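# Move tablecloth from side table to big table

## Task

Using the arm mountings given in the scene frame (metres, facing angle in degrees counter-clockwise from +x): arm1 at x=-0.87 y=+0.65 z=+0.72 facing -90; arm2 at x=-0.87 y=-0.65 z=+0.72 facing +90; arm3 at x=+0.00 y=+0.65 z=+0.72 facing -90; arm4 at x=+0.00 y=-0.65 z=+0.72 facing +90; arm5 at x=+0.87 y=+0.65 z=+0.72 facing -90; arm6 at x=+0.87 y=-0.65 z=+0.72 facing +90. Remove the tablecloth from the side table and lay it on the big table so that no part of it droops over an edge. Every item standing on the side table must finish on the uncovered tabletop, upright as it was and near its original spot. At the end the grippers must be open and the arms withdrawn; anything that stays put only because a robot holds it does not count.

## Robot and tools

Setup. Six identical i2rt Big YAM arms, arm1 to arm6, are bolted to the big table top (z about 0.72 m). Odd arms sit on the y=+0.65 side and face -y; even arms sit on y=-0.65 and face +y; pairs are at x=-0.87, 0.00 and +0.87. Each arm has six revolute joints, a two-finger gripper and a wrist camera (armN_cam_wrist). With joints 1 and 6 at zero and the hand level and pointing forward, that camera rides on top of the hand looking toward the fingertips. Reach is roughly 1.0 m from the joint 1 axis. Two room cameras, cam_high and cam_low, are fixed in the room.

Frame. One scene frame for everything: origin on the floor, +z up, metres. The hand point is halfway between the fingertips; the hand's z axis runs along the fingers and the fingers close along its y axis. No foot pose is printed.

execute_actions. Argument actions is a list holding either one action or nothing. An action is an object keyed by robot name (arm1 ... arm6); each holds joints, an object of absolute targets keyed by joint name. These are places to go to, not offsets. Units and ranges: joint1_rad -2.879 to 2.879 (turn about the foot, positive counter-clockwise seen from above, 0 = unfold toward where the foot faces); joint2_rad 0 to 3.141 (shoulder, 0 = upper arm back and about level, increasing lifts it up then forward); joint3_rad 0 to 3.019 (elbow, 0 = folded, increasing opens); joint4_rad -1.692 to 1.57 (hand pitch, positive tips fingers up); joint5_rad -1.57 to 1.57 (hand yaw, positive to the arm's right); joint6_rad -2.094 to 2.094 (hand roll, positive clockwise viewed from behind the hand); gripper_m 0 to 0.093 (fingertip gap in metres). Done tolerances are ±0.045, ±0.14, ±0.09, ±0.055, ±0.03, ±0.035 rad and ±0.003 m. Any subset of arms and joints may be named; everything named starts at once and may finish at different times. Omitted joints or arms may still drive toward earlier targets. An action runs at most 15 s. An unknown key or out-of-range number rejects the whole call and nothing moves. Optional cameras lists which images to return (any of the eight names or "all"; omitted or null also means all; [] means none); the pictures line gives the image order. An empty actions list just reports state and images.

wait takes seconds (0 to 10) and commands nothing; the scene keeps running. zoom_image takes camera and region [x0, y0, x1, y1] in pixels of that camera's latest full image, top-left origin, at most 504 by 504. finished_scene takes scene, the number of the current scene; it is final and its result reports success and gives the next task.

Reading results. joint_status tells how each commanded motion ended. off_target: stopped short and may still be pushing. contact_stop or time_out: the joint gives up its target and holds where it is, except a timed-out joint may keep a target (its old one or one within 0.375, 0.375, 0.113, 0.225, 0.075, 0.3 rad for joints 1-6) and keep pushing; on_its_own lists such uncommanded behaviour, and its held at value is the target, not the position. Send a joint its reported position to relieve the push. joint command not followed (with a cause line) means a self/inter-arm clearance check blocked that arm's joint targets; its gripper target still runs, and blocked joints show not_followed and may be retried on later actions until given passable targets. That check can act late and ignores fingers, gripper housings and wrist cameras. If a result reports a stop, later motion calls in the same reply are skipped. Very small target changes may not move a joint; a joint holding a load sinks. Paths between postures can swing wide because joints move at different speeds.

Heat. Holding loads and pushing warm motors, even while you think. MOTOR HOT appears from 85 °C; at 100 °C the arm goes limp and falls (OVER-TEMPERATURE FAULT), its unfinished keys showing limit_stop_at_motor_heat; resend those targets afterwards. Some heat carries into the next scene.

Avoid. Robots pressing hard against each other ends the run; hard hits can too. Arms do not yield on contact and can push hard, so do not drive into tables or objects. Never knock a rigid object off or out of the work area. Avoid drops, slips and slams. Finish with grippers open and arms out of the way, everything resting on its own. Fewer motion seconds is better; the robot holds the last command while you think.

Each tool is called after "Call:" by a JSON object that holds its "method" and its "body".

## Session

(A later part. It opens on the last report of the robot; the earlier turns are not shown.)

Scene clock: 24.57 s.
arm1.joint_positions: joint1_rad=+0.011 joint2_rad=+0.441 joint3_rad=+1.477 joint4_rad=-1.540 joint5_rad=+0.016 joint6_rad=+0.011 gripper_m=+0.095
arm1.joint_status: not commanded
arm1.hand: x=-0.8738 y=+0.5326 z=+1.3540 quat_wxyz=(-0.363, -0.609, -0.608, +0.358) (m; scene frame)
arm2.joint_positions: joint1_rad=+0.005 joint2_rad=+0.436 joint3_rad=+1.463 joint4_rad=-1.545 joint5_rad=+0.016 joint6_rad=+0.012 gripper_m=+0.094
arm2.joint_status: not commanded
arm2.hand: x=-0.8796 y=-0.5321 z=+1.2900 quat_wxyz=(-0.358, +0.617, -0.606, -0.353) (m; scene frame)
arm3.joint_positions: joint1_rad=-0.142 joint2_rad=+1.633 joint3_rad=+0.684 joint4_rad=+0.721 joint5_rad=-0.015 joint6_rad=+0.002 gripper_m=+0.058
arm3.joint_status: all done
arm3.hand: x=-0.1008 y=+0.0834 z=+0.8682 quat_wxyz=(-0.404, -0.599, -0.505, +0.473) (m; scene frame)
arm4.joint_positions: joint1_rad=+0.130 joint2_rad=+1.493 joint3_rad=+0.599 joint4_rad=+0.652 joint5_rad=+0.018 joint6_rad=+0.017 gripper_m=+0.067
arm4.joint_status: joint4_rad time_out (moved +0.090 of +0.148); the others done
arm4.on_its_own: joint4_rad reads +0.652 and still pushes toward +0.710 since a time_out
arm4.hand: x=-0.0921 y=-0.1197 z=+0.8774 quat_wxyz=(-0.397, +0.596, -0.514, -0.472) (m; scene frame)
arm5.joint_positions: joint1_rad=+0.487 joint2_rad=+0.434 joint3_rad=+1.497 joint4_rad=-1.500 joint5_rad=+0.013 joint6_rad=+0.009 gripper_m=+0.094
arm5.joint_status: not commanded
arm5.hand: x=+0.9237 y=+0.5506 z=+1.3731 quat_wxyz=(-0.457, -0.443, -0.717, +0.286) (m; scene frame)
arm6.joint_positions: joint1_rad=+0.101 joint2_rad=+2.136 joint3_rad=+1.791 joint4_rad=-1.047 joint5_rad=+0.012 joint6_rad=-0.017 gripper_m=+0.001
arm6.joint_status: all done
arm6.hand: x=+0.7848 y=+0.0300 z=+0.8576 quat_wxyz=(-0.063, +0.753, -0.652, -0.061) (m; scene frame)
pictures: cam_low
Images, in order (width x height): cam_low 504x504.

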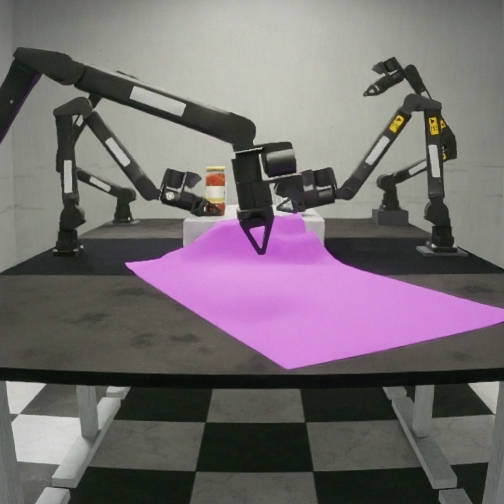

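Call:
{"method": "execute_actions", "body": {"actions": [{"arm3":{"joints":{"joint3_rad":0.66}},"arm4":{"joints":{"joint3_rad":0.58}},"arm6":{"joints":{"joint1_rad":0.72,"joint2_rad":2.55,"joint3_rad":2.64,"joint4_rad":-1.4}}}], "cameras": []}}

Call:
{"method": "execute_actions", "body": {"actions": [{"arm3":{"joints":{"gripper_m":0.093}},"arm4":{"joints":{"gripper_m":0.093,"joint4_rad":0.68}},"arm6":{"joints":{"joint2_rad":2.86}}}], "cameras": ["cam_low","cam_high"]}}

Scene clock: 27.00 s.
arm1.joint_positions: joint1_rad=+0.011 joint2_rad=+0.441 joint3_rad=+1.477 joint4_rad=-1.540 joint5_rad=+0.016 joint6_rad=+0.011 gripper_m=+0.095
arm1.joint_status: not commanded
arm1.hand: x=-0.8738 y=+0.5326 z=+1.3540 quat_wxyz=(-0.363, -0.609, -0.608, +0.358) (m; scene frame)
arm2.joint_positions: joint1_rad=+0.005 joint2_rad=+0.436 joint3_rad=+1.463 joint4_rad=-1.545 joint5_rad=+0.016 joint6_rad=+0.012 gripper_m=+0.094
arm2.joint_status: not commanded
arm2.hand: x=-0.8796 y=-0.5321 z=+1.2900 quat_wxyz=(-0.358, +0.617, -0.606, -0.353) (m; scene frame)
arm3.joint_positions: joint1_rad=-0.142 joint2_rad=+1.632 joint3_rad=+0.661 joint4_rad=+0.734 joint5_rad=-0.015 joint6_rad=+0.002 gripper_m=+0.058
arm3.joint_status: all done
arm3.hand: x=-0.0994 y=+0.0913 z=+0.8613 quat_wxyz=(-0.401, -0.601, -0.506, +0.470) (m; scene frame)
arm4.joint_positions: joint1_rad=+0.130 joint2_rad=+1.493 joint3_rad=+0.581 joint4_rad=+0.680 joint5_rad=+0.018 joint6_rad=+0.016 gripper_m=+0.067
arm4.joint_status: all done
arm4.hand: x=-0.0912 y=-0.1245 z=+0.8753 quat_wxyz=(-0.399, +0.594, -0.512, -0.475) (m; scene frame)
arm5.joint_positions: joint1_rad=+0.487 joint2_rad=+0.434 joint3_rad=+1.497 joint4_rad=-1.500 joint5_rad=+0.013 joint6_rad=+0.009 gripper_m=+0.094
arm5.joint_status: not commanded
arm5.hand: x=+0.9237 y=+0.5506 z=+1.3731 quat_wxyz=(-0.457, -0.443, -0.717, +0.286) (m; scene frame)
arm6.joint_positions: joint1_rad=+0.719 joint2_rad=+2.543 joint3_rad=+2.611 joint4_rad=-1.394 joint5_rad=+0.009 joint6_rad=-0.017 gripper_m=+0.001
arm6.joint_status: all done
arm6.hand: x=+0.3190 y=-0.0510 z=+0.8893 quat_wxyz=(-0.053, +0.913, -0.390, -0.108) (m; scene frame)
pictures: none
No camera images: the call's "cameras" was empty. Leave "cameras" out to get every camera's image.

Scene clock: 28.20 s.
arm1.joint_positions: joint1_rad=+0.011 joint2_rad=+0.441 joint3_rad=+1.477 joint4_rad=-1.540 joint5_rad=+0.016 joint6_rad=+0.011 gripper_m=+0.095
arm1.joint_status: not commanded
arm1.hand: x=-0.8738 y=+0.5326 z=+1.3540 quat_wxyz=(-0.363, -0.609, -0.608, +0.358) (m; scene frame)
arm2.joint_positions: joint1_rad=+0.005 joint2_rad=+0.436 joint3_rad=+1.463 joint4_rad=-1.545 joint5_rad=+0.016 joint6_rad=+0.012 gripper_m=+0.094
arm2.joint_status: not commanded
arm2.hand: x=-0.8796 y=-0.5321 z=+1.2900 quat_wxyz=(-0.358, +0.617, -0.606, -0.353) (m; scene frame)
arm3.joint_positions: joint1_rad=-0.142 joint2_rad=+1.627 joint3_rad=+0.661 joint4_rad=+0.741 joint5_rad=-0.015 joint6_rad=+0.002 gripper_m=+0.093
arm3.joint_status: all done
arm3.hand: x=-0.0995 y=+0.0909 z=+0.8656 quat_wxyz=(-0.404, -0.598, -0.504, +0.474) (m; scene frame)
arm4.joint_positions: joint1_rad=+0.130 joint2_rad=+1.488 joint3_rad=+0.581 joint4_rad=+0.680 joint5_rad=+0.018 joint6_rad=+0.016 gripper_m=+0.093
arm4.joint_status: all done
arm4.hand: x=-0.0912 y=-0.1246 z=+0.8779 quat_wxyz=(-0.401, +0.593, -0.511, -0.477) (m; scene frame)
arm5.joint_positions: joint1_rad=+0.487 joint2_rad=+0.434 joint3_rad=+1.497 joint4_rad=-1.500 joint5_rad=+0.013 joint6_rad=+0.009 gripper_m=+0.094
arm5.joint_status: not commanded
arm5.hand: x=+0.9237 y=+0.5506 z=+1.3731 quat_wxyz=(-0.457, -0.443, -0.717, +0.286) (m; scene frame)
arm6.joint_positions: joint1_rad=+0.719 joint2_rad=+2.774 joint3_rad=+2.663 joint4_rad=-1.395 joint5_rad=+0.009 joint6_rad=-0.017 gripper_m=+0.001
arm6.joint_status: all done
arm6.hand: x=+0.3318 y=-0.0652 z=+0.7296 quat_wxyz=(-0.016, +0.919, -0.393, -0.026) (m; scene frame)
pictures: cam_high, cam_low
Images, in order (width x height): cam_high 504x504, cam_low 504x504.

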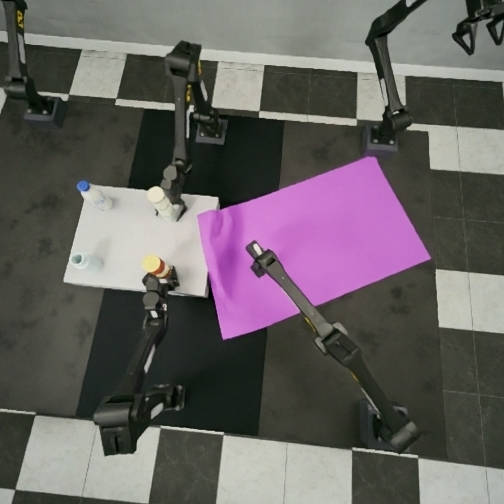

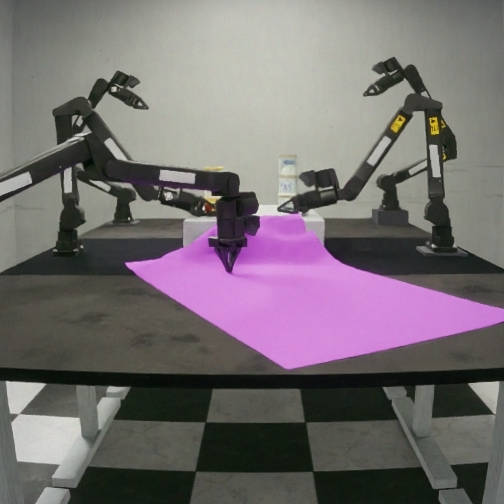

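Call:
{"method": "execute_actions", "body": {"actions": [{"arm3":{"joints":{"joint2_rad":1.25,"joint3_rad":0.4,"joint4_rad":0.69}},"arm4":{"joints":{"joint2_rad":1.2,"joint3_rad":0.4,"joint4_rad":0.64}},"arm6":{"joints":{"joint2_rad":2.62,"joint3_rad":2.16,"joint4_rad":-1.2}}}], "cameras": ["cam_low","cam_high"]}}

Scene clock: 29.83 s.
arm1.joint_positions: joint1_rad=+0.011 joint2_rad=+0.441 joint3_rad=+1.477 joint4_rad=-1.540 joint5_rad=+0.016 joint6_rad=+0.011 gripper_m=+0.095
arm1.joint_status: not commanded
arm1.hand: x=-0.8738 y=+0.5326 z=+1.3540 quat_wxyz=(-0.363, -0.609, -0.608, +0.358) (m; scene frame)
arm2.joint_positions: joint1_rad=+0.005 joint2_rad=+0.436 joint3_rad=+1.463 joint4_rad=-1.545 joint5_rad=+0.016 joint6_rad=+0.012 gripper_m=+0.094
arm2.joint_status: not commanded
arm2.hand: x=-0.8796 y=-0.5321 z=+1.2900 quat_wxyz=(-0.358, +0.617, -0.606, -0.353) (m; scene frame)
arm3.joint_positions: joint1_rad=-0.142 joint2_rad=+1.247 joint3_rad=+0.405 joint4_rad=+0.693 joint5_rad=-0.015 joint6_rad=+0.002 gripper_m=+0.093
arm3.joint_status: all done
arm3.hand: x=-0.0808 y=+0.1937 z=+0.9197 quat_wxyz=(-0.423, -0.579, -0.489, +0.497) (m; scene frame)
arm4.joint_positions: joint1_rad=+0.130 joint2_rad=+1.201 joint3_rad=+0.399 joint4_rad=+0.647 joint5_rad=+0.018 joint6_rad=+0.016 gripper_m=+0.093
arm4.joint_status: all done
arm4.hand: x=-0.0776 y=-0.1998 z=+0.9162 quat_wxyz=(-0.418, +0.575, -0.496, -0.498) (m; scene frame)
arm5.joint_positions: joint1_rad=+0.487 joint2_rad=+0.434 joint3_rad=+1.497 joint4_rad=-1.500 joint5_rad=+0.013 joint6_rad=+0.009 gripper_m=+0.094
arm5.joint_status: not commanded
arm5.hand: x=+0.9237 y=+0.5506 z=+1.3731 quat_wxyz=(-0.457, -0.443, -0.717, +0.286) (m; scene frame)
arm6.joint_positions: joint1_rad=+0.719 joint2_rad=+2.548 joint3_rad=+2.210 joint4_rad=-1.185 joint5_rad=+0.009 joint6_rad=-0.017 gripper_m=+0.001
arm6.joint_status: all done
arm6.hand: x=+0.3653 y=-0.1015 z=+0.7282 quat_wxyz=(-0.012, +0.919, -0.393, -0.019) (m; scene frame)
pictures: cam_high, cam_low
Images, in order (width x height): cam_high 504x504, cam_low 504x504.

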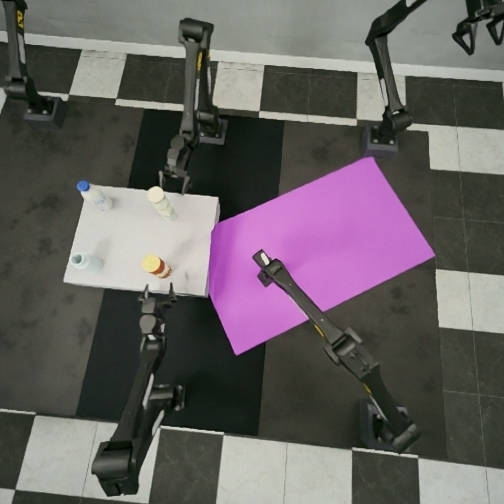

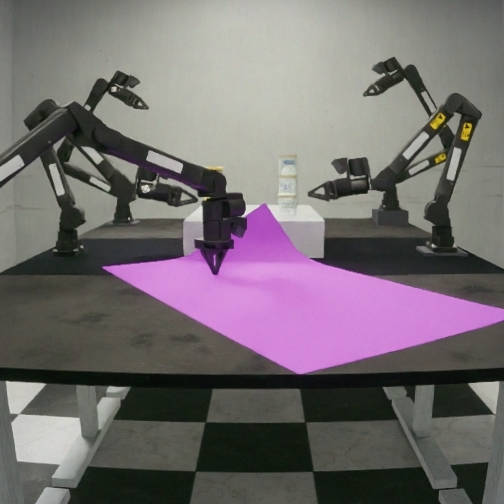

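Call:
{"method": "execute_actions", "body": {"actions": [{"arm3":{"joints":{"joint2_rad":0.7,"joint3_rad":0.3}},"arm4":{"joints":{"joint2_rad":0.7,"joint3_rad":0.3}},"arm6":{"joints":{"joint1_rad":0.85,"joint2_rad":2.36,"joint3_rad":1.66,"joint4_rad":-0.97}}}], "cameras": ["cam_low","cam_high"]}}

Scene clock: 31.60 s.
arm1.joint_positions: joint1_rad=+0.011 joint2_rad=+0.441 joint3_rad=+1.477 joint4_rad=-1.540 joint5_rad=+0.016 joint6_rad=+0.011 gripper_m=+0.095
arm1.joint_status: not commanded
arm1.hand: x=-0.8738 y=+0.5326 z=+1.3540 quat_wxyz=(-0.363, -0.609, -0.608, +0.358) (m; scene frame)
arm2.joint_positions: joint1_rad=+0.005 joint2_rad=+0.436 joint3_rad=+1.463 joint4_rad=-1.545 joint5_rad=+0.016 joint6_rad=+0.012 gripper_m=+0.094
arm2.joint_status: not commanded
arm2.hand: x=-0.8796 y=-0.5321 z=+1.2900 quat_wxyz=(-0.358, +0.617, -0.606, -0.353) (m; scene frame)
arm3.joint_positions: joint1_rad=-0.142 joint2_rad=+0.697 joint3_rad=+0.294 joint4_rad=+0.687 joint5_rad=-0.015 joint6_rad=+0.002 gripper_m=+0.093
arm3.joint_status: all done
arm3.hand: x=-0.0629 y=+0.2926 z=+1.0754 quat_wxyz=(-0.517, -0.457, -0.388, +0.611) (m; scene frame)
arm4.joint_positions: joint1_rad=+0.130 joint2_rad=+0.700 joint3_rad=+0.292 joint4_rad=+0.642 joint5_rad=+0.018 joint6_rad=+0.016 gripper_m=+0.093
arm4.joint_status: all done
arm4.hand: x=-0.0613 y=-0.2892 z=+1.0522 quat_wxyz=(-0.503, +0.468, -0.407, -0.603) (m; scene frame)
arm5.joint_positions: joint1_rad=+0.487 joint2_rad=+0.434 joint3_rad=+1.497 joint4_rad=-1.500 joint5_rad=+0.013 joint6_rad=+0.009 gripper_m=+0.094
arm5.joint_status: not commanded
arm5.hand: x=+0.9237 y=+0.5506 z=+1.3731 quat_wxyz=(-0.457, -0.443, -0.717, +0.286) (m; scene frame)
arm6.joint_positions: joint1_rad=+0.862 joint2_rad=+2.294 joint3_rad=+1.709 joint4_rad=-0.957 joint5_rad=+0.011 joint6_rad=-0.017 gripper_m=+0.001
arm6.joint_status: all done
arm6.hand: x=+0.3676 y=-0.2397 z=+0.7274 quat_wxyz=(-0.009, +0.945, -0.326, -0.010) (m; scene frame)
pictures: cam_high, cam_low
Images, in order (width x height): cam_high 504x504, cam_low 504x504.

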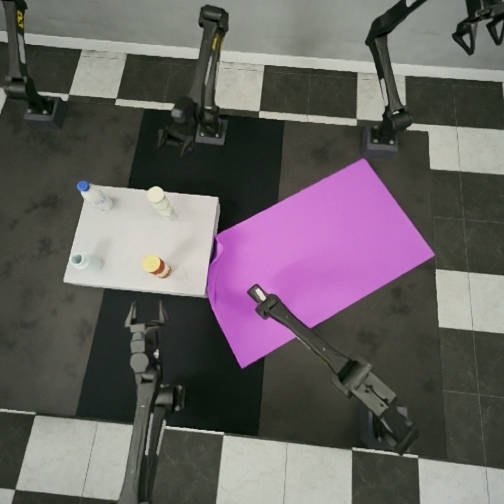

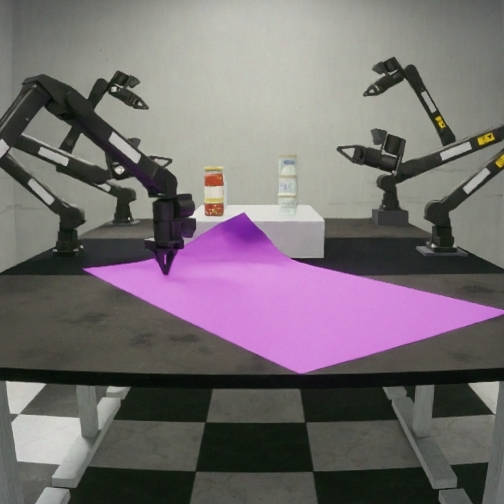

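Call:
{"method": "execute_actions", "body": {"actions": [{"arm6":{"joints":{"joint1_rad":0.8,"joint2_rad":2.02,"joint3_rad":1.12,"joint4_rad":-0.76}}}], "cameras": ["cam_low","cam_high"]}}

Scene clock: 32.97 s.
arm1.joint_positions: joint1_rad=+0.011 joint2_rad=+0.441 joint3_rad=+1.477 joint4_rad=-1.540 joint5_rad=+0.016 joint6_rad=+0.011 gripper_m=+0.095
arm1.joint_status: not commanded
arm1.hand: x=-0.8738 y=+0.5326 z=+1.3540 quat_wxyz=(-0.363, -0.609, -0.608, +0.358) (m; scene frame)
arm2.joint_positions: joint1_rad=+0.005 joint2_rad=+0.436 joint3_rad=+1.463 joint4_rad=-1.545 joint5_rad=+0.016 joint6_rad=+0.012 gripper_m=+0.094
arm2.joint_status: not commanded
arm2.hand: x=-0.8796 y=-0.5321 z=+1.2900 quat_wxyz=(-0.358, +0.617, -0.606, -0.353) (m; scene frame)
arm3.joint_positions: joint1_rad=-0.142 joint2_rad=+0.697 joint3_rad=+0.294 joint4_rad=+0.687 joint5_rad=-0.015 joint6_rad=+0.002 gripper_m=+0.093
arm3.joint_status: not commanded
arm3.hand: x=-0.0629 y=+0.2926 z=+1.0754 quat_wxyz=(-0.517, -0.457, -0.388, +0.611) (m; scene frame)
arm4.joint_positions: joint1_rad=+0.130 joint2_rad=+0.700 joint3_rad=+0.292 joint4_rad=+0.642 joint5_rad=+0.018 joint6_rad=+0.016 gripper_m=+0.093
arm4.joint_status: not commanded
arm4.hand: x=-0.0613 y=-0.2892 z=+1.0522 quat_wxyz=(-0.503, +0.468, -0.407, -0.603) (m; scene frame)
arm5.joint_positions: joint1_rad=+0.487 joint2_rad=+0.434 joint3_rad=+1.497 joint4_rad=-1.500 joint5_rad=+0.013 joint6_rad=+0.009 gripper_m=+0.094
arm5.joint_status: not commanded
arm5.hand: x=+0.9237 y=+0.5506 z=+1.3731 quat_wxyz=(-0.457, -0.443, -0.717, +0.286) (m; scene frame)
arm6.joint_positions: joint1_rad=+0.797 joint2_rad=+2.000 joint3_rad=+1.146 joint4_rad=-0.757 joint5_rad=+0.007 joint6_rad=-0.017 gripper_m=+0.001
arm6.joint_status: all done
arm6.hand: x=+0.5173 y=-0.3217 z=+0.7283 quat_wxyz=(+0.005, +0.934, -0.356, +0.021) (m; scene frame)
pictures: cam_high, cam_low
Images, in order (width x height): cam_high 504x504, cam_low 504x504.

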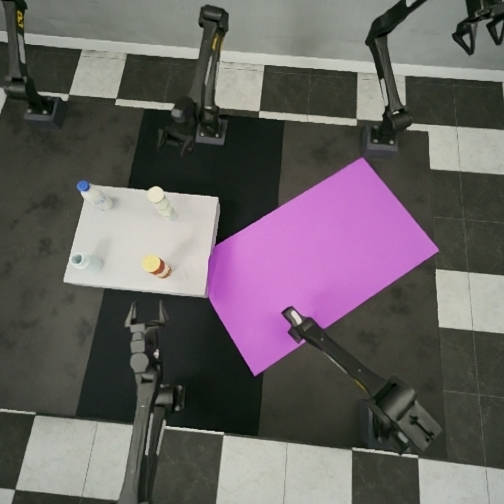

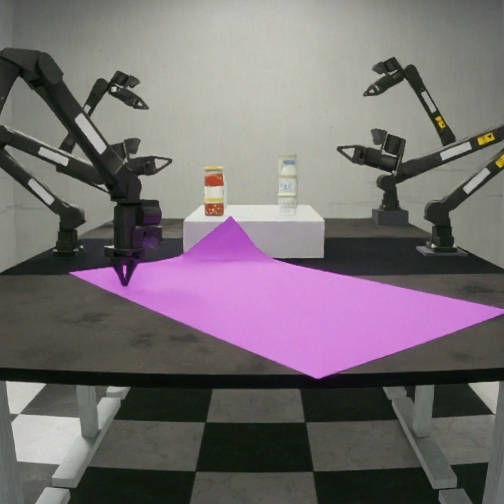

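Call:
{"method": "execute_actions", "body": {"actions": [{"arm6":{"joints":{"joint2_rad":1.95,"joint3_rad":1.5}}}], "cameras": []}}

Call:
{"method": "execute_actions", "body": {"actions": [{"arm6":{"joints":{"joint1_rad":-0.2,"joint2_rad":2.25,"joint3_rad":1.9,"joint4_rad":-1.08}}}], "cameras": []}}

Call:
{"method": "execute_actions", "body": {"actions": [{"arm6":{"joints":{"joint2_rad":2.48}}}], "cameras": ["cam_high"]}}

Call:
{"method": "execute_actions", "body": {"actions": [{"arm6":{"joints":{"joint1_rad":0.15}}}], "cameras": ["cam_low","cam_high"]}}

Scene clock: 35.07 s.
arm1.joint_positions: joint1_rad=+0.011 joint2_rad=+0.441 joint3_rad=+1.477 joint4_rad=-1.540 joint5_rad=+0.016 joint6_rad=+0.011 gripper_m=+0.095
arm1.joint_status: not commanded
arm1.hand: x=-0.8738 y=+0.5326 z=+1.3540 quat_wxyz=(-0.363, -0.609, -0.608, +0.358) (m; scene frame)
arm2.joint_positions: joint1_rad=+0.005 joint2_rad=+0.436 joint3_rad=+1.463 joint4_rad=-1.545 joint5_rad=+0.016 joint6_rad=+0.012 gripper_m=+0.094
arm2.joint_status: not commanded
arm2.hand: x=-0.8796 y=-0.5321 z=+1.2900 quat_wxyz=(-0.358, +0.617, -0.606, -0.353) (m; scene frame)
arm3.joint_positions: joint1_rad=-0.142 joint2_rad=+0.697 joint3_rad=+0.294 joint4_rad=+0.687 joint5_rad=-0.015 joint6_rad=+0.002 gripper_m=+0.093
arm3.joint_status: not commanded
arm3.hand: x=-0.0629 y=+0.2926 z=+1.0754 quat_wxyz=(-0.517, -0.457, -0.388, +0.611) (m; scene frame)
arm4.joint_positions: joint1_rad=+0.130 joint2_rad=+0.700 joint3_rad=+0.292 joint4_rad=+0.642 joint5_rad=+0.018 joint6_rad=+0.016 gripper_m=+0.093
arm4.joint_status: not commanded
arm4.hand: x=-0.0613 y=-0.2892 z=+1.0522 quat_wxyz=(-0.503, +0.468, -0.407, -0.603) (m; scene frame)
arm5.joint_positions: joint1_rad=+0.487 joint2_rad=+0.434 joint3_rad=+1.497 joint4_rad=-1.500 joint5_rad=+0.013 joint6_rad=+0.009 gripper_m=+0.094
arm5.joint_status: not commanded
arm5.hand: x=+0.9237 y=+0.5506 z=+1.3731 quat_wxyz=(-0.457, -0.443, -0.717, +0.286) (m; scene frame)
arm6.joint_positions: joint1_rad=+0.797 joint2_rad=+1.945 joint3_rad=+1.477 joint4_rad=-0.762 joint5_rad=+0.007 joint6_rad=-0.017 gripper_m=+0.001
arm6.joint_status: all done
arm6.hand: x=+0.3962 y=-0.2094 z=+0.8693 quat_wxyz=(-0.065, +0.921, -0.352, -0.155) (m; scene frame)
pictures: none
No camera images: the call's "cameras" was empty. Leave "cameras" out to get every camera's image.

Scene clock: 36.93 s.
arm1.joint_positions: joint1_rad=+0.011 joint2_rad=+0.441 joint3_rad=+1.477 joint4_rad=-1.540 joint5_rad=+0.016 joint6_rad=+0.011 gripper_m=+0.095
arm1.joint_status: not commanded
arm1.hand: x=-0.8738 y=+0.5326 z=+1.3540 quat_wxyz=(-0.363, -0.609, -0.608, +0.358) (m; scene frame)
arm2.joint_positions: joint1_rad=+0.005 joint2_rad=+0.436 joint3_rad=+1.463 joint4_rad=-1.545 joint5_rad=+0.016 joint6_rad=+0.012 gripper_m=+0.094
arm2.joint_status: not commanded
arm2.hand: x=-0.8796 y=-0.5321 z=+1.2900 quat_wxyz=(-0.358, +0.617, -0.606, -0.353) (m; scene frame)
arm3.joint_positions: joint1_rad=-0.142 joint2_rad=+0.697 joint3_rad=+0.294 joint4_rad=+0.687 joint5_rad=-0.015 joint6_rad=+0.002 gripper_m=+0.093
arm3.joint_status: not commanded
arm3.hand: x=-0.0629 y=+0.2926 z=+1.0754 quat_wxyz=(-0.517, -0.457, -0.388, +0.611) (m; scene frame)
arm4.joint_positions: joint1_rad=+0.130 joint2_rad=+0.700 joint3_rad=+0.292 joint4_rad=+0.642 joint5_rad=+0.018 joint6_rad=+0.016 gripper_m=+0.093
arm4.joint_status: not commanded
arm4.hand: x=-0.0613 y=-0.2892 z=+1.0522 quat_wxyz=(-0.503, +0.468, -0.407, -0.603) (m; scene frame)
arm5.joint_positions: joint1_rad=+0.487 joint2_rad=+0.434 joint3_rad=+1.497 joint4_rad=-1.500 joint5_rad=+0.013 joint6_rad=+0.009 gripper_m=+0.094
arm5.joint_status: not commanded
arm5.hand: x=+0.9237 y=+0.5506 z=+1.3731 quat_wxyz=(-0.457, -0.443, -0.717, +0.286) (m; scene frame)
arm6.joint_positions: joint1_rad=-0.193 joint2_rad=+2.269 joint3_rad=+1.876 joint4_rad=-1.073 joint5_rad=+0.012 joint6_rad=-0.017 gripper_m=+0.001
arm6.joint_status: all done
arm6.hand: x=+0.9870 y=+0.0358 z=+0.8010 quat_wxyz=(-0.043, +0.652, -0.757, -0.027) (m; scene frame)
pictures: none
No camera images: the call's "cameras" was empty. Leave "cameras" out to get every camera's image.

Scene clock: 38.20 s.
arm1.joint_positions: joint1_rad=+0.011 joint2_rad=+0.441 joint3_rad=+1.477 joint4_rad=-1.540 joint5_rad=+0.016 joint6_rad=+0.011 gripper_m=+0.095
arm1.joint_status: not commanded
arm1.hand: x=-0.8738 y=+0.5326 z=+1.3540 quat_wxyz=(-0.363, -0.609, -0.608, +0.358) (m; scene frame)
arm2.joint_positions: joint1_rad=+0.005 joint2_rad=+0.436 joint3_rad=+1.463 joint4_rad=-1.545 joint5_rad=+0.016 joint6_rad=+0.012 gripper_m=+0.094
arm2.joint_status: not commanded
arm2.hand: x=-0.8796 y=-0.5321 z=+1.2900 quat_wxyz=(-0.358, +0.617, -0.606, -0.353) (m; scene frame)
arm3.joint_positions: joint1_rad=-0.142 joint2_rad=+0.697 joint3_rad=+0.294 joint4_rad=+0.687 joint5_rad=-0.015 joint6_rad=+0.002 gripper_m=+0.093
arm3.joint_status: not commanded
arm3.hand: x=-0.0629 y=+0.2926 z=+1.0754 quat_wxyz=(-0.517, -0.457, -0.388, +0.611) (m; scene frame)
arm4.joint_positions: joint1_rad=+0.130 joint2_rad=+0.700 joint3_rad=+0.292 joint4_rad=+0.642 joint5_rad=+0.018 joint6_rad=+0.016 gripper_m=+0.093
arm4.joint_status: not commanded
arm4.hand: x=-0.0613 y=-0.2892 z=+1.0522 quat_wxyz=(-0.503, +0.468, -0.407, -0.603) (m; scene frame)
arm5.joint_positions: joint1_rad=+0.487 joint2_rad=+0.434 joint3_rad=+1.497 joint4_rad=-1.500 joint5_rad=+0.013 joint6_rad=+0.009 gripper_m=+0.094
arm5.joint_status: not commanded
arm5.hand: x=+0.9237 y=+0.5506 z=+1.3731 quat_wxyz=(-0.457, -0.443, -0.717, +0.286) (m; scene frame)
arm6.joint_positions: joint1_rad=-0.193 joint2_rad=+2.400 joint3_rad=+1.920 joint4_rad=-1.075 joint5_rad=+0.012 joint6_rad=-0.017 gripper_m=+0.001
arm6.joint_status: all done
arm6.hand: x=+0.9861 y=+0.0294 z=+0.7287 quat_wxyz=(-0.009, +0.653, -0.757, +0.001) (m; scene frame)
pictures: cam_high
Images, in order (width x height): cam_high 504x504.

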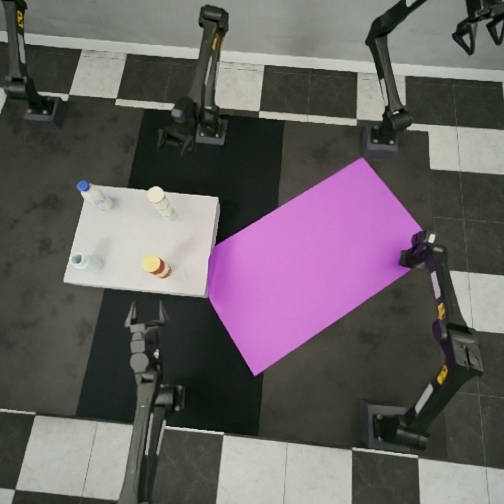

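Scene clock: 39.47 s.
arm1.joint_positions: joint1_rad=+0.011 joint2_rad=+0.441 joint3_rad=+1.477 joint4_rad=-1.540 joint5_rad=+0.016 joint6_rad=+0.011 gripper_m=+0.095
arm1.joint_status: not commanded
arm1.hand: x=-0.8738 y=+0.5326 z=+1.3540 quat_wxyz=(-0.363, -0.609, -0.608, +0.358) (m; scene frame)
arm2.joint_positions: joint1_rad=+0.005 joint2_rad=+0.436 joint3_rad=+1.463 joint4_rad=-1.545 joint5_rad=+0.016 joint6_rad=+0.012 gripper_m=+0.094
arm2.joint_status: not commanded
arm2.hand: x=-0.8796 y=-0.5321 z=+1.2900 quat_wxyz=(-0.358, +0.617, -0.606, -0.353) (m; scene frame)
arm3.joint_positions: joint1_rad=-0.142 joint2_rad=+0.697 joint3_rad=+0.294 joint4_rad=+0.687 joint5_rad=-0.015 joint6_rad=+0.002 gripper_m=+0.093
arm3.joint_status: not commanded
arm3.hand: x=-0.0629 y=+0.2926 z=+1.0754 quat_wxyz=(-0.517, -0.457, -0.388, +0.611) (m; scene frame)
arm4.joint_positions: joint1_rad=+0.130 joint2_rad=+0.700 joint3_rad=+0.292 joint4_rad=+0.642 joint5_rad=+0.018 joint6_rad=+0.016 gripper_m=+0.093
arm4.joint_status: not commanded
arm4.hand: x=-0.0613 y=-0.2892 z=+1.0522 quat_wxyz=(-0.503, +0.468, -0.407, -0.603) (m; scene frame)
arm5.joint_positions: joint1_rad=+0.487 joint2_rad=+0.434 joint3_rad=+1.497 joint4_rad=-1.500 joint5_rad=+0.013 joint6_rad=+0.009 gripper_m=+0.094
arm5.joint_status: not commanded
arm5.hand: x=+0.9237 y=+0.5506 z=+1.3731 quat_wxyz=(-0.457, -0.443, -0.717, +0.286) (m; scene frame)
arm6.joint_positions: joint1_rad=+0.167 joint2_rad=+2.400 joint3_rad=+1.925 joint4_rad=-1.075 joint5_rad=+0.002 joint6_rad=-0.017 gripper_m=+0.001
arm6.joint_status: all done
arm6.hand: x=+0.7374 y=+0.0285 z=+0.7303 quat_wxyz=(-0.007, +0.778, -0.628, -0.006) (m; scene frame)
pictures: cam_high, cam_low
Images, in order (width x height): cam_high 504x504, cam_low 504x504.

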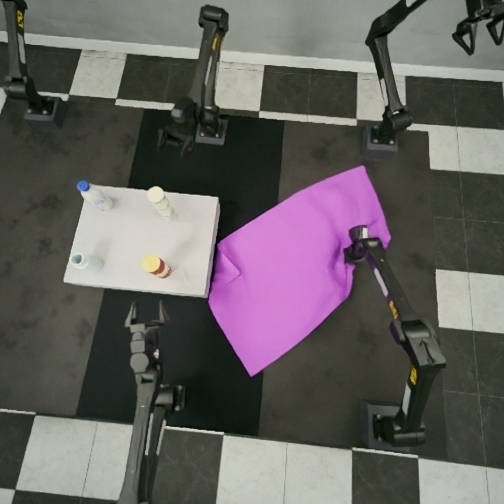

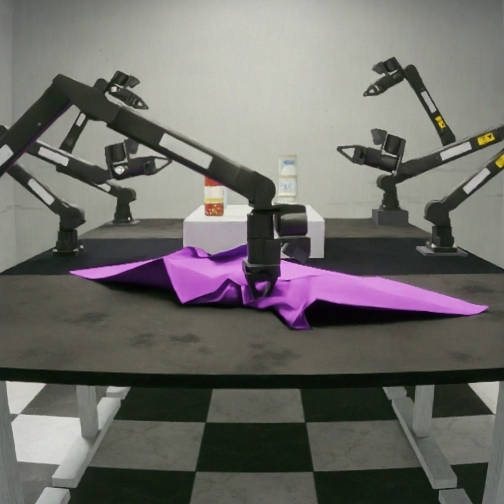

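Bunched and the corner fell. One small drag to clear the side table.

Call:
{"method": "execute_actions", "body": {"actions": [{"arm6":{"joints":{"joint2_rad":2.15}}}], "cameras": []}}

Call:
{"method": "execute_actions", "body": {"actions": [{"arm6":{"joints":{"joint1_rad":0.9}}}], "cameras": []}}

Call:
{"method": "execute_actions", "body": {"actions": [{"arm6":{"joints":{"joint2_rad":2.48}}}], "cameras": []}}

Call:
{"method": "execute_actions", "body": {"actions": [{"arm6":{"joints":{"joint1_rad":0.7}}}], "cameras": []}}

Call:
{"method": "execute_actions", "body": {"actions": [{"arm6":{"joints":{"joint2_rad":1.6}}}], "cameras": ["cam_low","cam_high"]}}

Scene clock: 41.40 s.
arm1.joint_positions: joint1_rad=+0.011 joint2_rad=+0.441 joint3_rad=+1.477 joint4_rad=-1.540 joint5_rad=+0.016 joint6_rad=+0.011 gripper_m=+0.095
arm1.joint_status: not commanded
arm1.hand: x=-0.8738 y=+0.5326 z=+1.3540 quat_wxyz=(-0.363, -0.609, -0.608, +0.358) (m; scene frame)
arm2.joint_positions: joint1_rad=+0.005 joint2_rad=+0.436 joint3_rad=+1.463 joint4_rad=-1.545 joint5_rad=+0.016 joint6_rad=+0.012 gripper_m=+0.094
arm2.joint_status: not commanded
arm2.hand: x=-0.8796 y=-0.5321 z=+1.2900 quat_wxyz=(-0.358, +0.617, -0.606, -0.353) (m; scene frame)
arm3.joint_positions: joint1_rad=-0.142 joint2_rad=+0.697 joint3_rad=+0.294 joint4_rad=+0.687 joint5_rad=-0.015 joint6_rad=+0.002 gripper_m=+0.093
arm3.joint_status: not commanded
arm3.hand: x=-0.0629 y=+0.2926 z=+1.0754 quat_wxyz=(-0.517, -0.457, -0.388, +0.611) (m; scene frame)
arm4.joint_positions: joint1_rad=+0.130 joint2_rad=+0.700 joint3_rad=+0.292 joint4_rad=+0.642 joint5_rad=+0.018 joint6_rad=+0.016 gripper_m=+0.093
arm4.joint_status: not commanded
arm4.hand: x=-0.0613 y=-0.2892 z=+1.0522 quat_wxyz=(-0.503, +0.468, -0.407, -0.603) (m; scene frame)
arm5.joint_positions: joint1_rad=+0.487 joint2_rad=+0.434 joint3_rad=+1.497 joint4_rad=-1.500 joint5_rad=+0.013 joint6_rad=+0.009 gripper_m=+0.094
arm5.joint_status: not commanded
arm5.hand: x=+0.9237 y=+0.5506 z=+1.3731 quat_wxyz=(-0.457, -0.443, -0.717, +0.286) (m; scene frame)
arm6.joint_positions: joint1_rad=+0.158 joint2_rad=+2.139 joint3_rad=+1.883 joint4_rad=-1.077 joint5_rad=+0.006 joint6_rad=-0.017 gripper_m=+0.001
arm6.joint_status: all done
arm6.hand: x=+0.7404 y=+0.0485 z=+0.8919 quat_wxyz=(-0.078, +0.770, -0.628, -0.087) (m; scene frame)
pictures: none
No camera images: the call's "cameras" was empty. Leave "cameras" out to get every camera's image.

Scene clock: 43.27 s.
arm1.joint_positions: joint1_rad=+0.011 joint2_rad=+0.441 joint3_rad=+1.477 joint4_rad=-1.540 joint5_rad=+0.016 joint6_rad=+0.011 gripper_m=+0.095
arm1.joint_status: not commanded
arm1.hand: x=-0.8738 y=+0.5326 z=+1.3540 quat_wxyz=(-0.363, -0.609, -0.608, +0.358) (m; scene frame)
arm2.joint_positions: joint1_rad=+0.005 joint2_rad=+0.436 joint3_rad=+1.463 joint4_rad=-1.545 joint5_rad=+0.016 joint6_rad=+0.012 gripper_m=+0.094
arm2.joint_status: not commanded
arm2.hand: x=-0.8796 y=-0.5321 z=+1.2900 quat_wxyz=(-0.358, +0.617, -0.606, -0.353) (m; scene frame)
arm3.joint_positions: joint1_rad=-0.142 joint2_rad=+0.697 joint3_rad=+0.294 joint4_rad=+0.687 joint5_rad=-0.015 joint6_rad=+0.002 gripper_m=+0.093
arm3.joint_status: not commanded
arm3.hand: x=-0.0629 y=+0.2926 z=+1.0754 quat_wxyz=(-0.517, -0.457, -0.388, +0.611) (m; scene frame)
arm4.joint_positions: joint1_rad=+0.130 joint2_rad=+0.700 joint3_rad=+0.292 joint4_rad=+0.642 joint5_rad=+0.018 joint6_rad=+0.016 gripper_m=+0.093
arm4.joint_status: not commanded
arm4.hand: x=-0.0613 y=-0.2892 z=+1.0522 quat_wxyz=(-0.503, +0.468, -0.407, -0.603) (m; scene frame)
arm5.joint_positions: joint1_rad=+0.487 joint2_rad=+0.434 joint3_rad=+1.497 joint4_rad=-1.500 joint5_rad=+0.013 joint6_rad=+0.009 gripper_m=+0.094
arm5.joint_status: not commanded
arm5.hand: x=+0.9237 y=+0.5506 z=+1.3731 quat_wxyz=(-0.457, -0.443, -0.717, +0.286) (m; scene frame)
arm6.joint_positions: joint1_rad=+0.892 joint2_rad=+2.139 joint3_rad=+1.883 joint4_rad=-1.077 joint5_rad=+0.008 joint6_rad=-0.017 gripper_m=+0.001
arm6.joint_status: all done
arm6.hand: x=+0.3064 y=-0.2175 z=+0.8919 quat_wxyz=(-0.041, +0.943, -0.310, -0.109) (m; scene frame)
pictures: none
No camera images: the call's "cameras" was empty. Leave "cameras" out to get every camera's image.

Scene clock: 44.53 s.
arm1.joint_positions: joint1_rad=+0.011 joint2_rad=+0.441 joint3_rad=+1.477 joint4_rad=-1.540 joint5_rad=+0.016 joint6_rad=+0.011 gripper_m=+0.095
arm1.joint_status: not commanded
arm1.hand: x=-0.8738 y=+0.5326 z=+1.3540 quat_wxyz=(-0.363, -0.609, -0.608, +0.358) (m; scene frame)
arm2.joint_positions: joint1_rad=+0.005 joint2_rad=+0.436 joint3_rad=+1.463 joint4_rad=-1.545 joint5_rad=+0.016 joint6_rad=+0.012 gripper_m=+0.094
arm2.joint_status: not commanded
arm2.hand: x=-0.8796 y=-0.5321 z=+1.2900 quat_wxyz=(-0.358, +0.617, -0.606, -0.353) (m; scene frame)
arm3.joint_positions: joint1_rad=-0.142 joint2_rad=+0.697 joint3_rad=+0.294 joint4_rad=+0.687 joint5_rad=-0.015 joint6_rad=+0.002 gripper_m=+0.093
arm3.joint_status: not commanded
arm3.hand: x=-0.0629 y=+0.2926 z=+1.0754 quat_wxyz=(-0.517, -0.457, -0.388, +0.611) (m; scene frame)
arm4.joint_positions: joint1_rad=+0.130 joint2_rad=+0.700 joint3_rad=+0.292 joint4_rad=+0.642 joint5_rad=+0.018 joint6_rad=+0.016 gripper_m=+0.093
arm4.joint_status: not commanded
arm4.hand: x=-0.0613 y=-0.2892 z=+1.0522 quat_wxyz=(-0.503, +0.468, -0.407, -0.603) (m; scene frame)
arm5.joint_positions: joint1_rad=+0.487 joint2_rad=+0.434 joint3_rad=+1.497 joint4_rad=-1.500 joint5_rad=+0.013 joint6_rad=+0.009 gripper_m=+0.094
arm5.joint_status: not commanded
arm5.hand: x=+0.9237 y=+0.5506 z=+1.3731 quat_wxyz=(-0.457, -0.443, -0.717, +0.286) (m; scene frame)
arm6.joint_positions: joint1_rad=+0.892 joint2_rad=+2.402 joint3_rad=+1.924 joint4_rad=-1.075 joint5_rad=+0.008 joint6_rad=-0.017 gripper_m=+0.001
arm6.joint_status: all done
arm6.hand: x=+0.3220 y=-0.2299 z=+0.7289 quat_wxyz=(-0.005, +0.950, -0.312, -0.006) (m; scene frame)
pictures: none
No camera images: the call's "cameras" was empty. Leave "cameras" out to get every camera's image.

Scene clock: 45.67 s.
arm1.joint_positions: joint1_rad=+0.011 joint2_rad=+0.441 joint3_rad=+1.477 joint4_rad=-1.540 joint5_rad=+0.016 joint6_rad=+0.011 gripper_m=+0.095
arm1.joint_status: not commanded
arm1.hand: x=-0.8738 y=+0.5326 z=+1.3540 quat_wxyz=(-0.363, -0.609, -0.608, +0.358) (m; scene frame)
arm2.joint_positions: joint1_rad=+0.005 joint2_rad=+0.436 joint3_rad=+1.463 joint4_rad=-1.545 joint5_rad=+0.016 joint6_rad=+0.012 gripper_m=+0.094
arm2.joint_status: not commanded
arm2.hand: x=-0.8796 y=-0.5321 z=+1.2900 quat_wxyz=(-0.358, +0.617, -0.606, -0.353) (m; scene frame)
arm3.joint_positions: joint1_rad=-0.142 joint2_rad=+0.697 joint3_rad=+0.294 joint4_rad=+0.687 joint5_rad=-0.015 joint6_rad=+0.002 gripper_m=+0.093
arm3.joint_status: not commanded
arm3.hand: x=-0.0629 y=+0.2926 z=+1.0754 quat_wxyz=(-0.517, -0.457, -0.388, +0.611) (m; scene frame)
arm4.joint_positions: joint1_rad=+0.130 joint2_rad=+0.700 joint3_rad=+0.292 joint4_rad=+0.642 joint5_rad=+0.018 joint6_rad=+0.016 gripper_m=+0.093
arm4.joint_status: not commanded
arm4.hand: x=-0.0613 y=-0.2892 z=+1.0522 quat_wxyz=(-0.503, +0.468, -0.407, -0.603) (m; scene frame)
arm5.joint_positions: joint1_rad=+0.487 joint2_rad=+0.434 joint3_rad=+1.497 joint4_rad=-1.500 joint5_rad=+0.013 joint6_rad=+0.009 gripper_m=+0.094
arm5.joint_status: not commanded
arm5.hand: x=+0.9237 y=+0.5506 z=+1.3731 quat_wxyz=(-0.457, -0.443, -0.717, +0.286) (m; scene frame)
arm6.joint_positions: joint1_rad=+0.699 joint2_rad=+2.402 joint3_rad=+1.924 joint4_rad=-1.075 joint5_rad=+0.002 joint6_rad=-0.017 gripper_m=+0.001
arm6.joint_status: all done
arm6.hand: x=+0.4119 y=-0.1333 z=+0.7287 quat_wxyz=(-0.004, +0.916, -0.402, -0.006) (m; scene frame)
pictures: none
No camera images: the call's "cameras" was empty. Leave "cameras" out to get every camera's image.

Scene clock: 47.57 s.
arm1.joint_positions: joint1_rad=+0.011 joint2_rad=+0.441 joint3_rad=+1.477 joint4_rad=-1.540 joint5_rad=+0.016 joint6_rad=+0.011 gripper_m=+0.095
arm1.joint_status: not commanded
arm1.hand: x=-0.8738 y=+0.5326 z=+1.3540 quat_wxyz=(-0.363, -0.609, -0.608, +0.358) (m; scene frame)
arm2.joint_positions: joint1_rad=+0.005 joint2_rad=+0.436 joint3_rad=+1.463 joint4_rad=-1.545 joint5_rad=+0.016 joint6_rad=+0.012 gripper_m=+0.094
arm2.joint_status: not commanded
arm2.hand: x=-0.8796 y=-0.5321 z=+1.2900 quat_wxyz=(-0.358, +0.617, -0.606, -0.353) (m; scene frame)
arm3.joint_positions: joint1_rad=-0.142 joint2_rad=+0.697 joint3_rad=+0.294 joint4_rad=+0.687 joint5_rad=-0.015 joint6_rad=+0.002 gripper_m=+0.093
arm3.joint_status: not commanded
arm3.hand: x=-0.0629 y=+0.2926 z=+1.0754 quat_wxyz=(-0.517, -0.457, -0.388, +0.611) (m; scene frame)
arm4.joint_positions: joint1_rad=+0.130 joint2_rad=+0.700 joint3_rad=+0.292 joint4_rad=+0.642 joint5_rad=+0.018 joint6_rad=+0.016 gripper_m=+0.093
arm4.joint_status: not commanded
arm4.hand: x=-0.0613 y=-0.2892 z=+1.0522 quat_wxyz=(-0.503, +0.468, -0.407, -0.603) (m; scene frame)
arm5.joint_positions: joint1_rad=+0.487 joint2_rad=+0.434 joint3_rad=+1.497 joint4_rad=-1.500 joint5_rad=+0.013 joint6_rad=+0.009 gripper_m=+0.094
arm5.joint_status: not commanded
arm5.hand: x=+0.9237 y=+0.5506 z=+1.3731 quat_wxyz=(-0.457, -0.443, -0.717, +0.286) (m; scene frame)
arm6.joint_positions: joint1_rad=+0.699 joint2_rad=+1.613 joint3_rad=+1.884 joint4_rad=-1.078 joint5_rad=+0.006 joint6_rad=-0.017 gripper_m=+0.001
arm6.joint_status: all done
arm6.hand: x=+0.4430 y=-0.1664 z=+1.2452 quat_wxyz=(-0.157, +0.850, -0.375, -0.336) (m; scene frame)
pictures: cam_high, cam_low
Images, in order (width x height): cam_high 504x504, cam_low 504x504.

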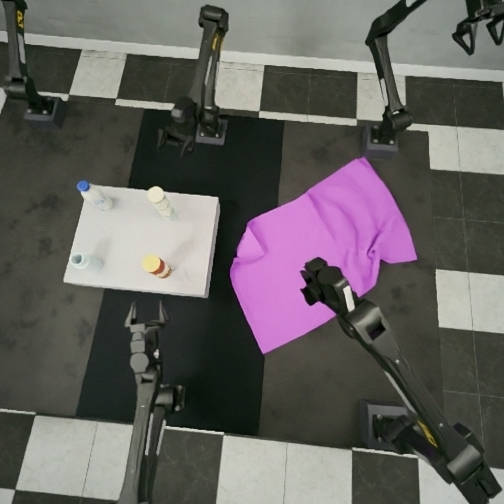

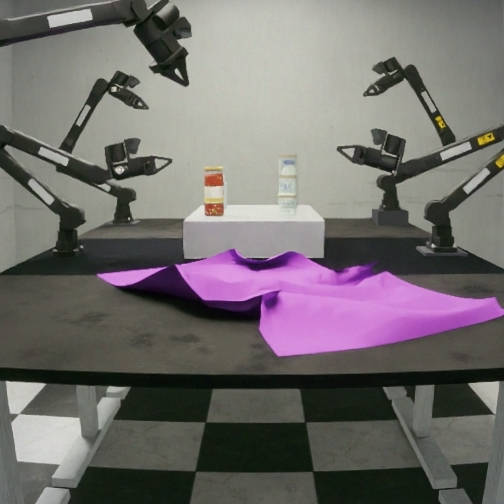

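Call:
{"method": "finished_scene", "body": {"scene": 1}}

The scene is finished: the task was done.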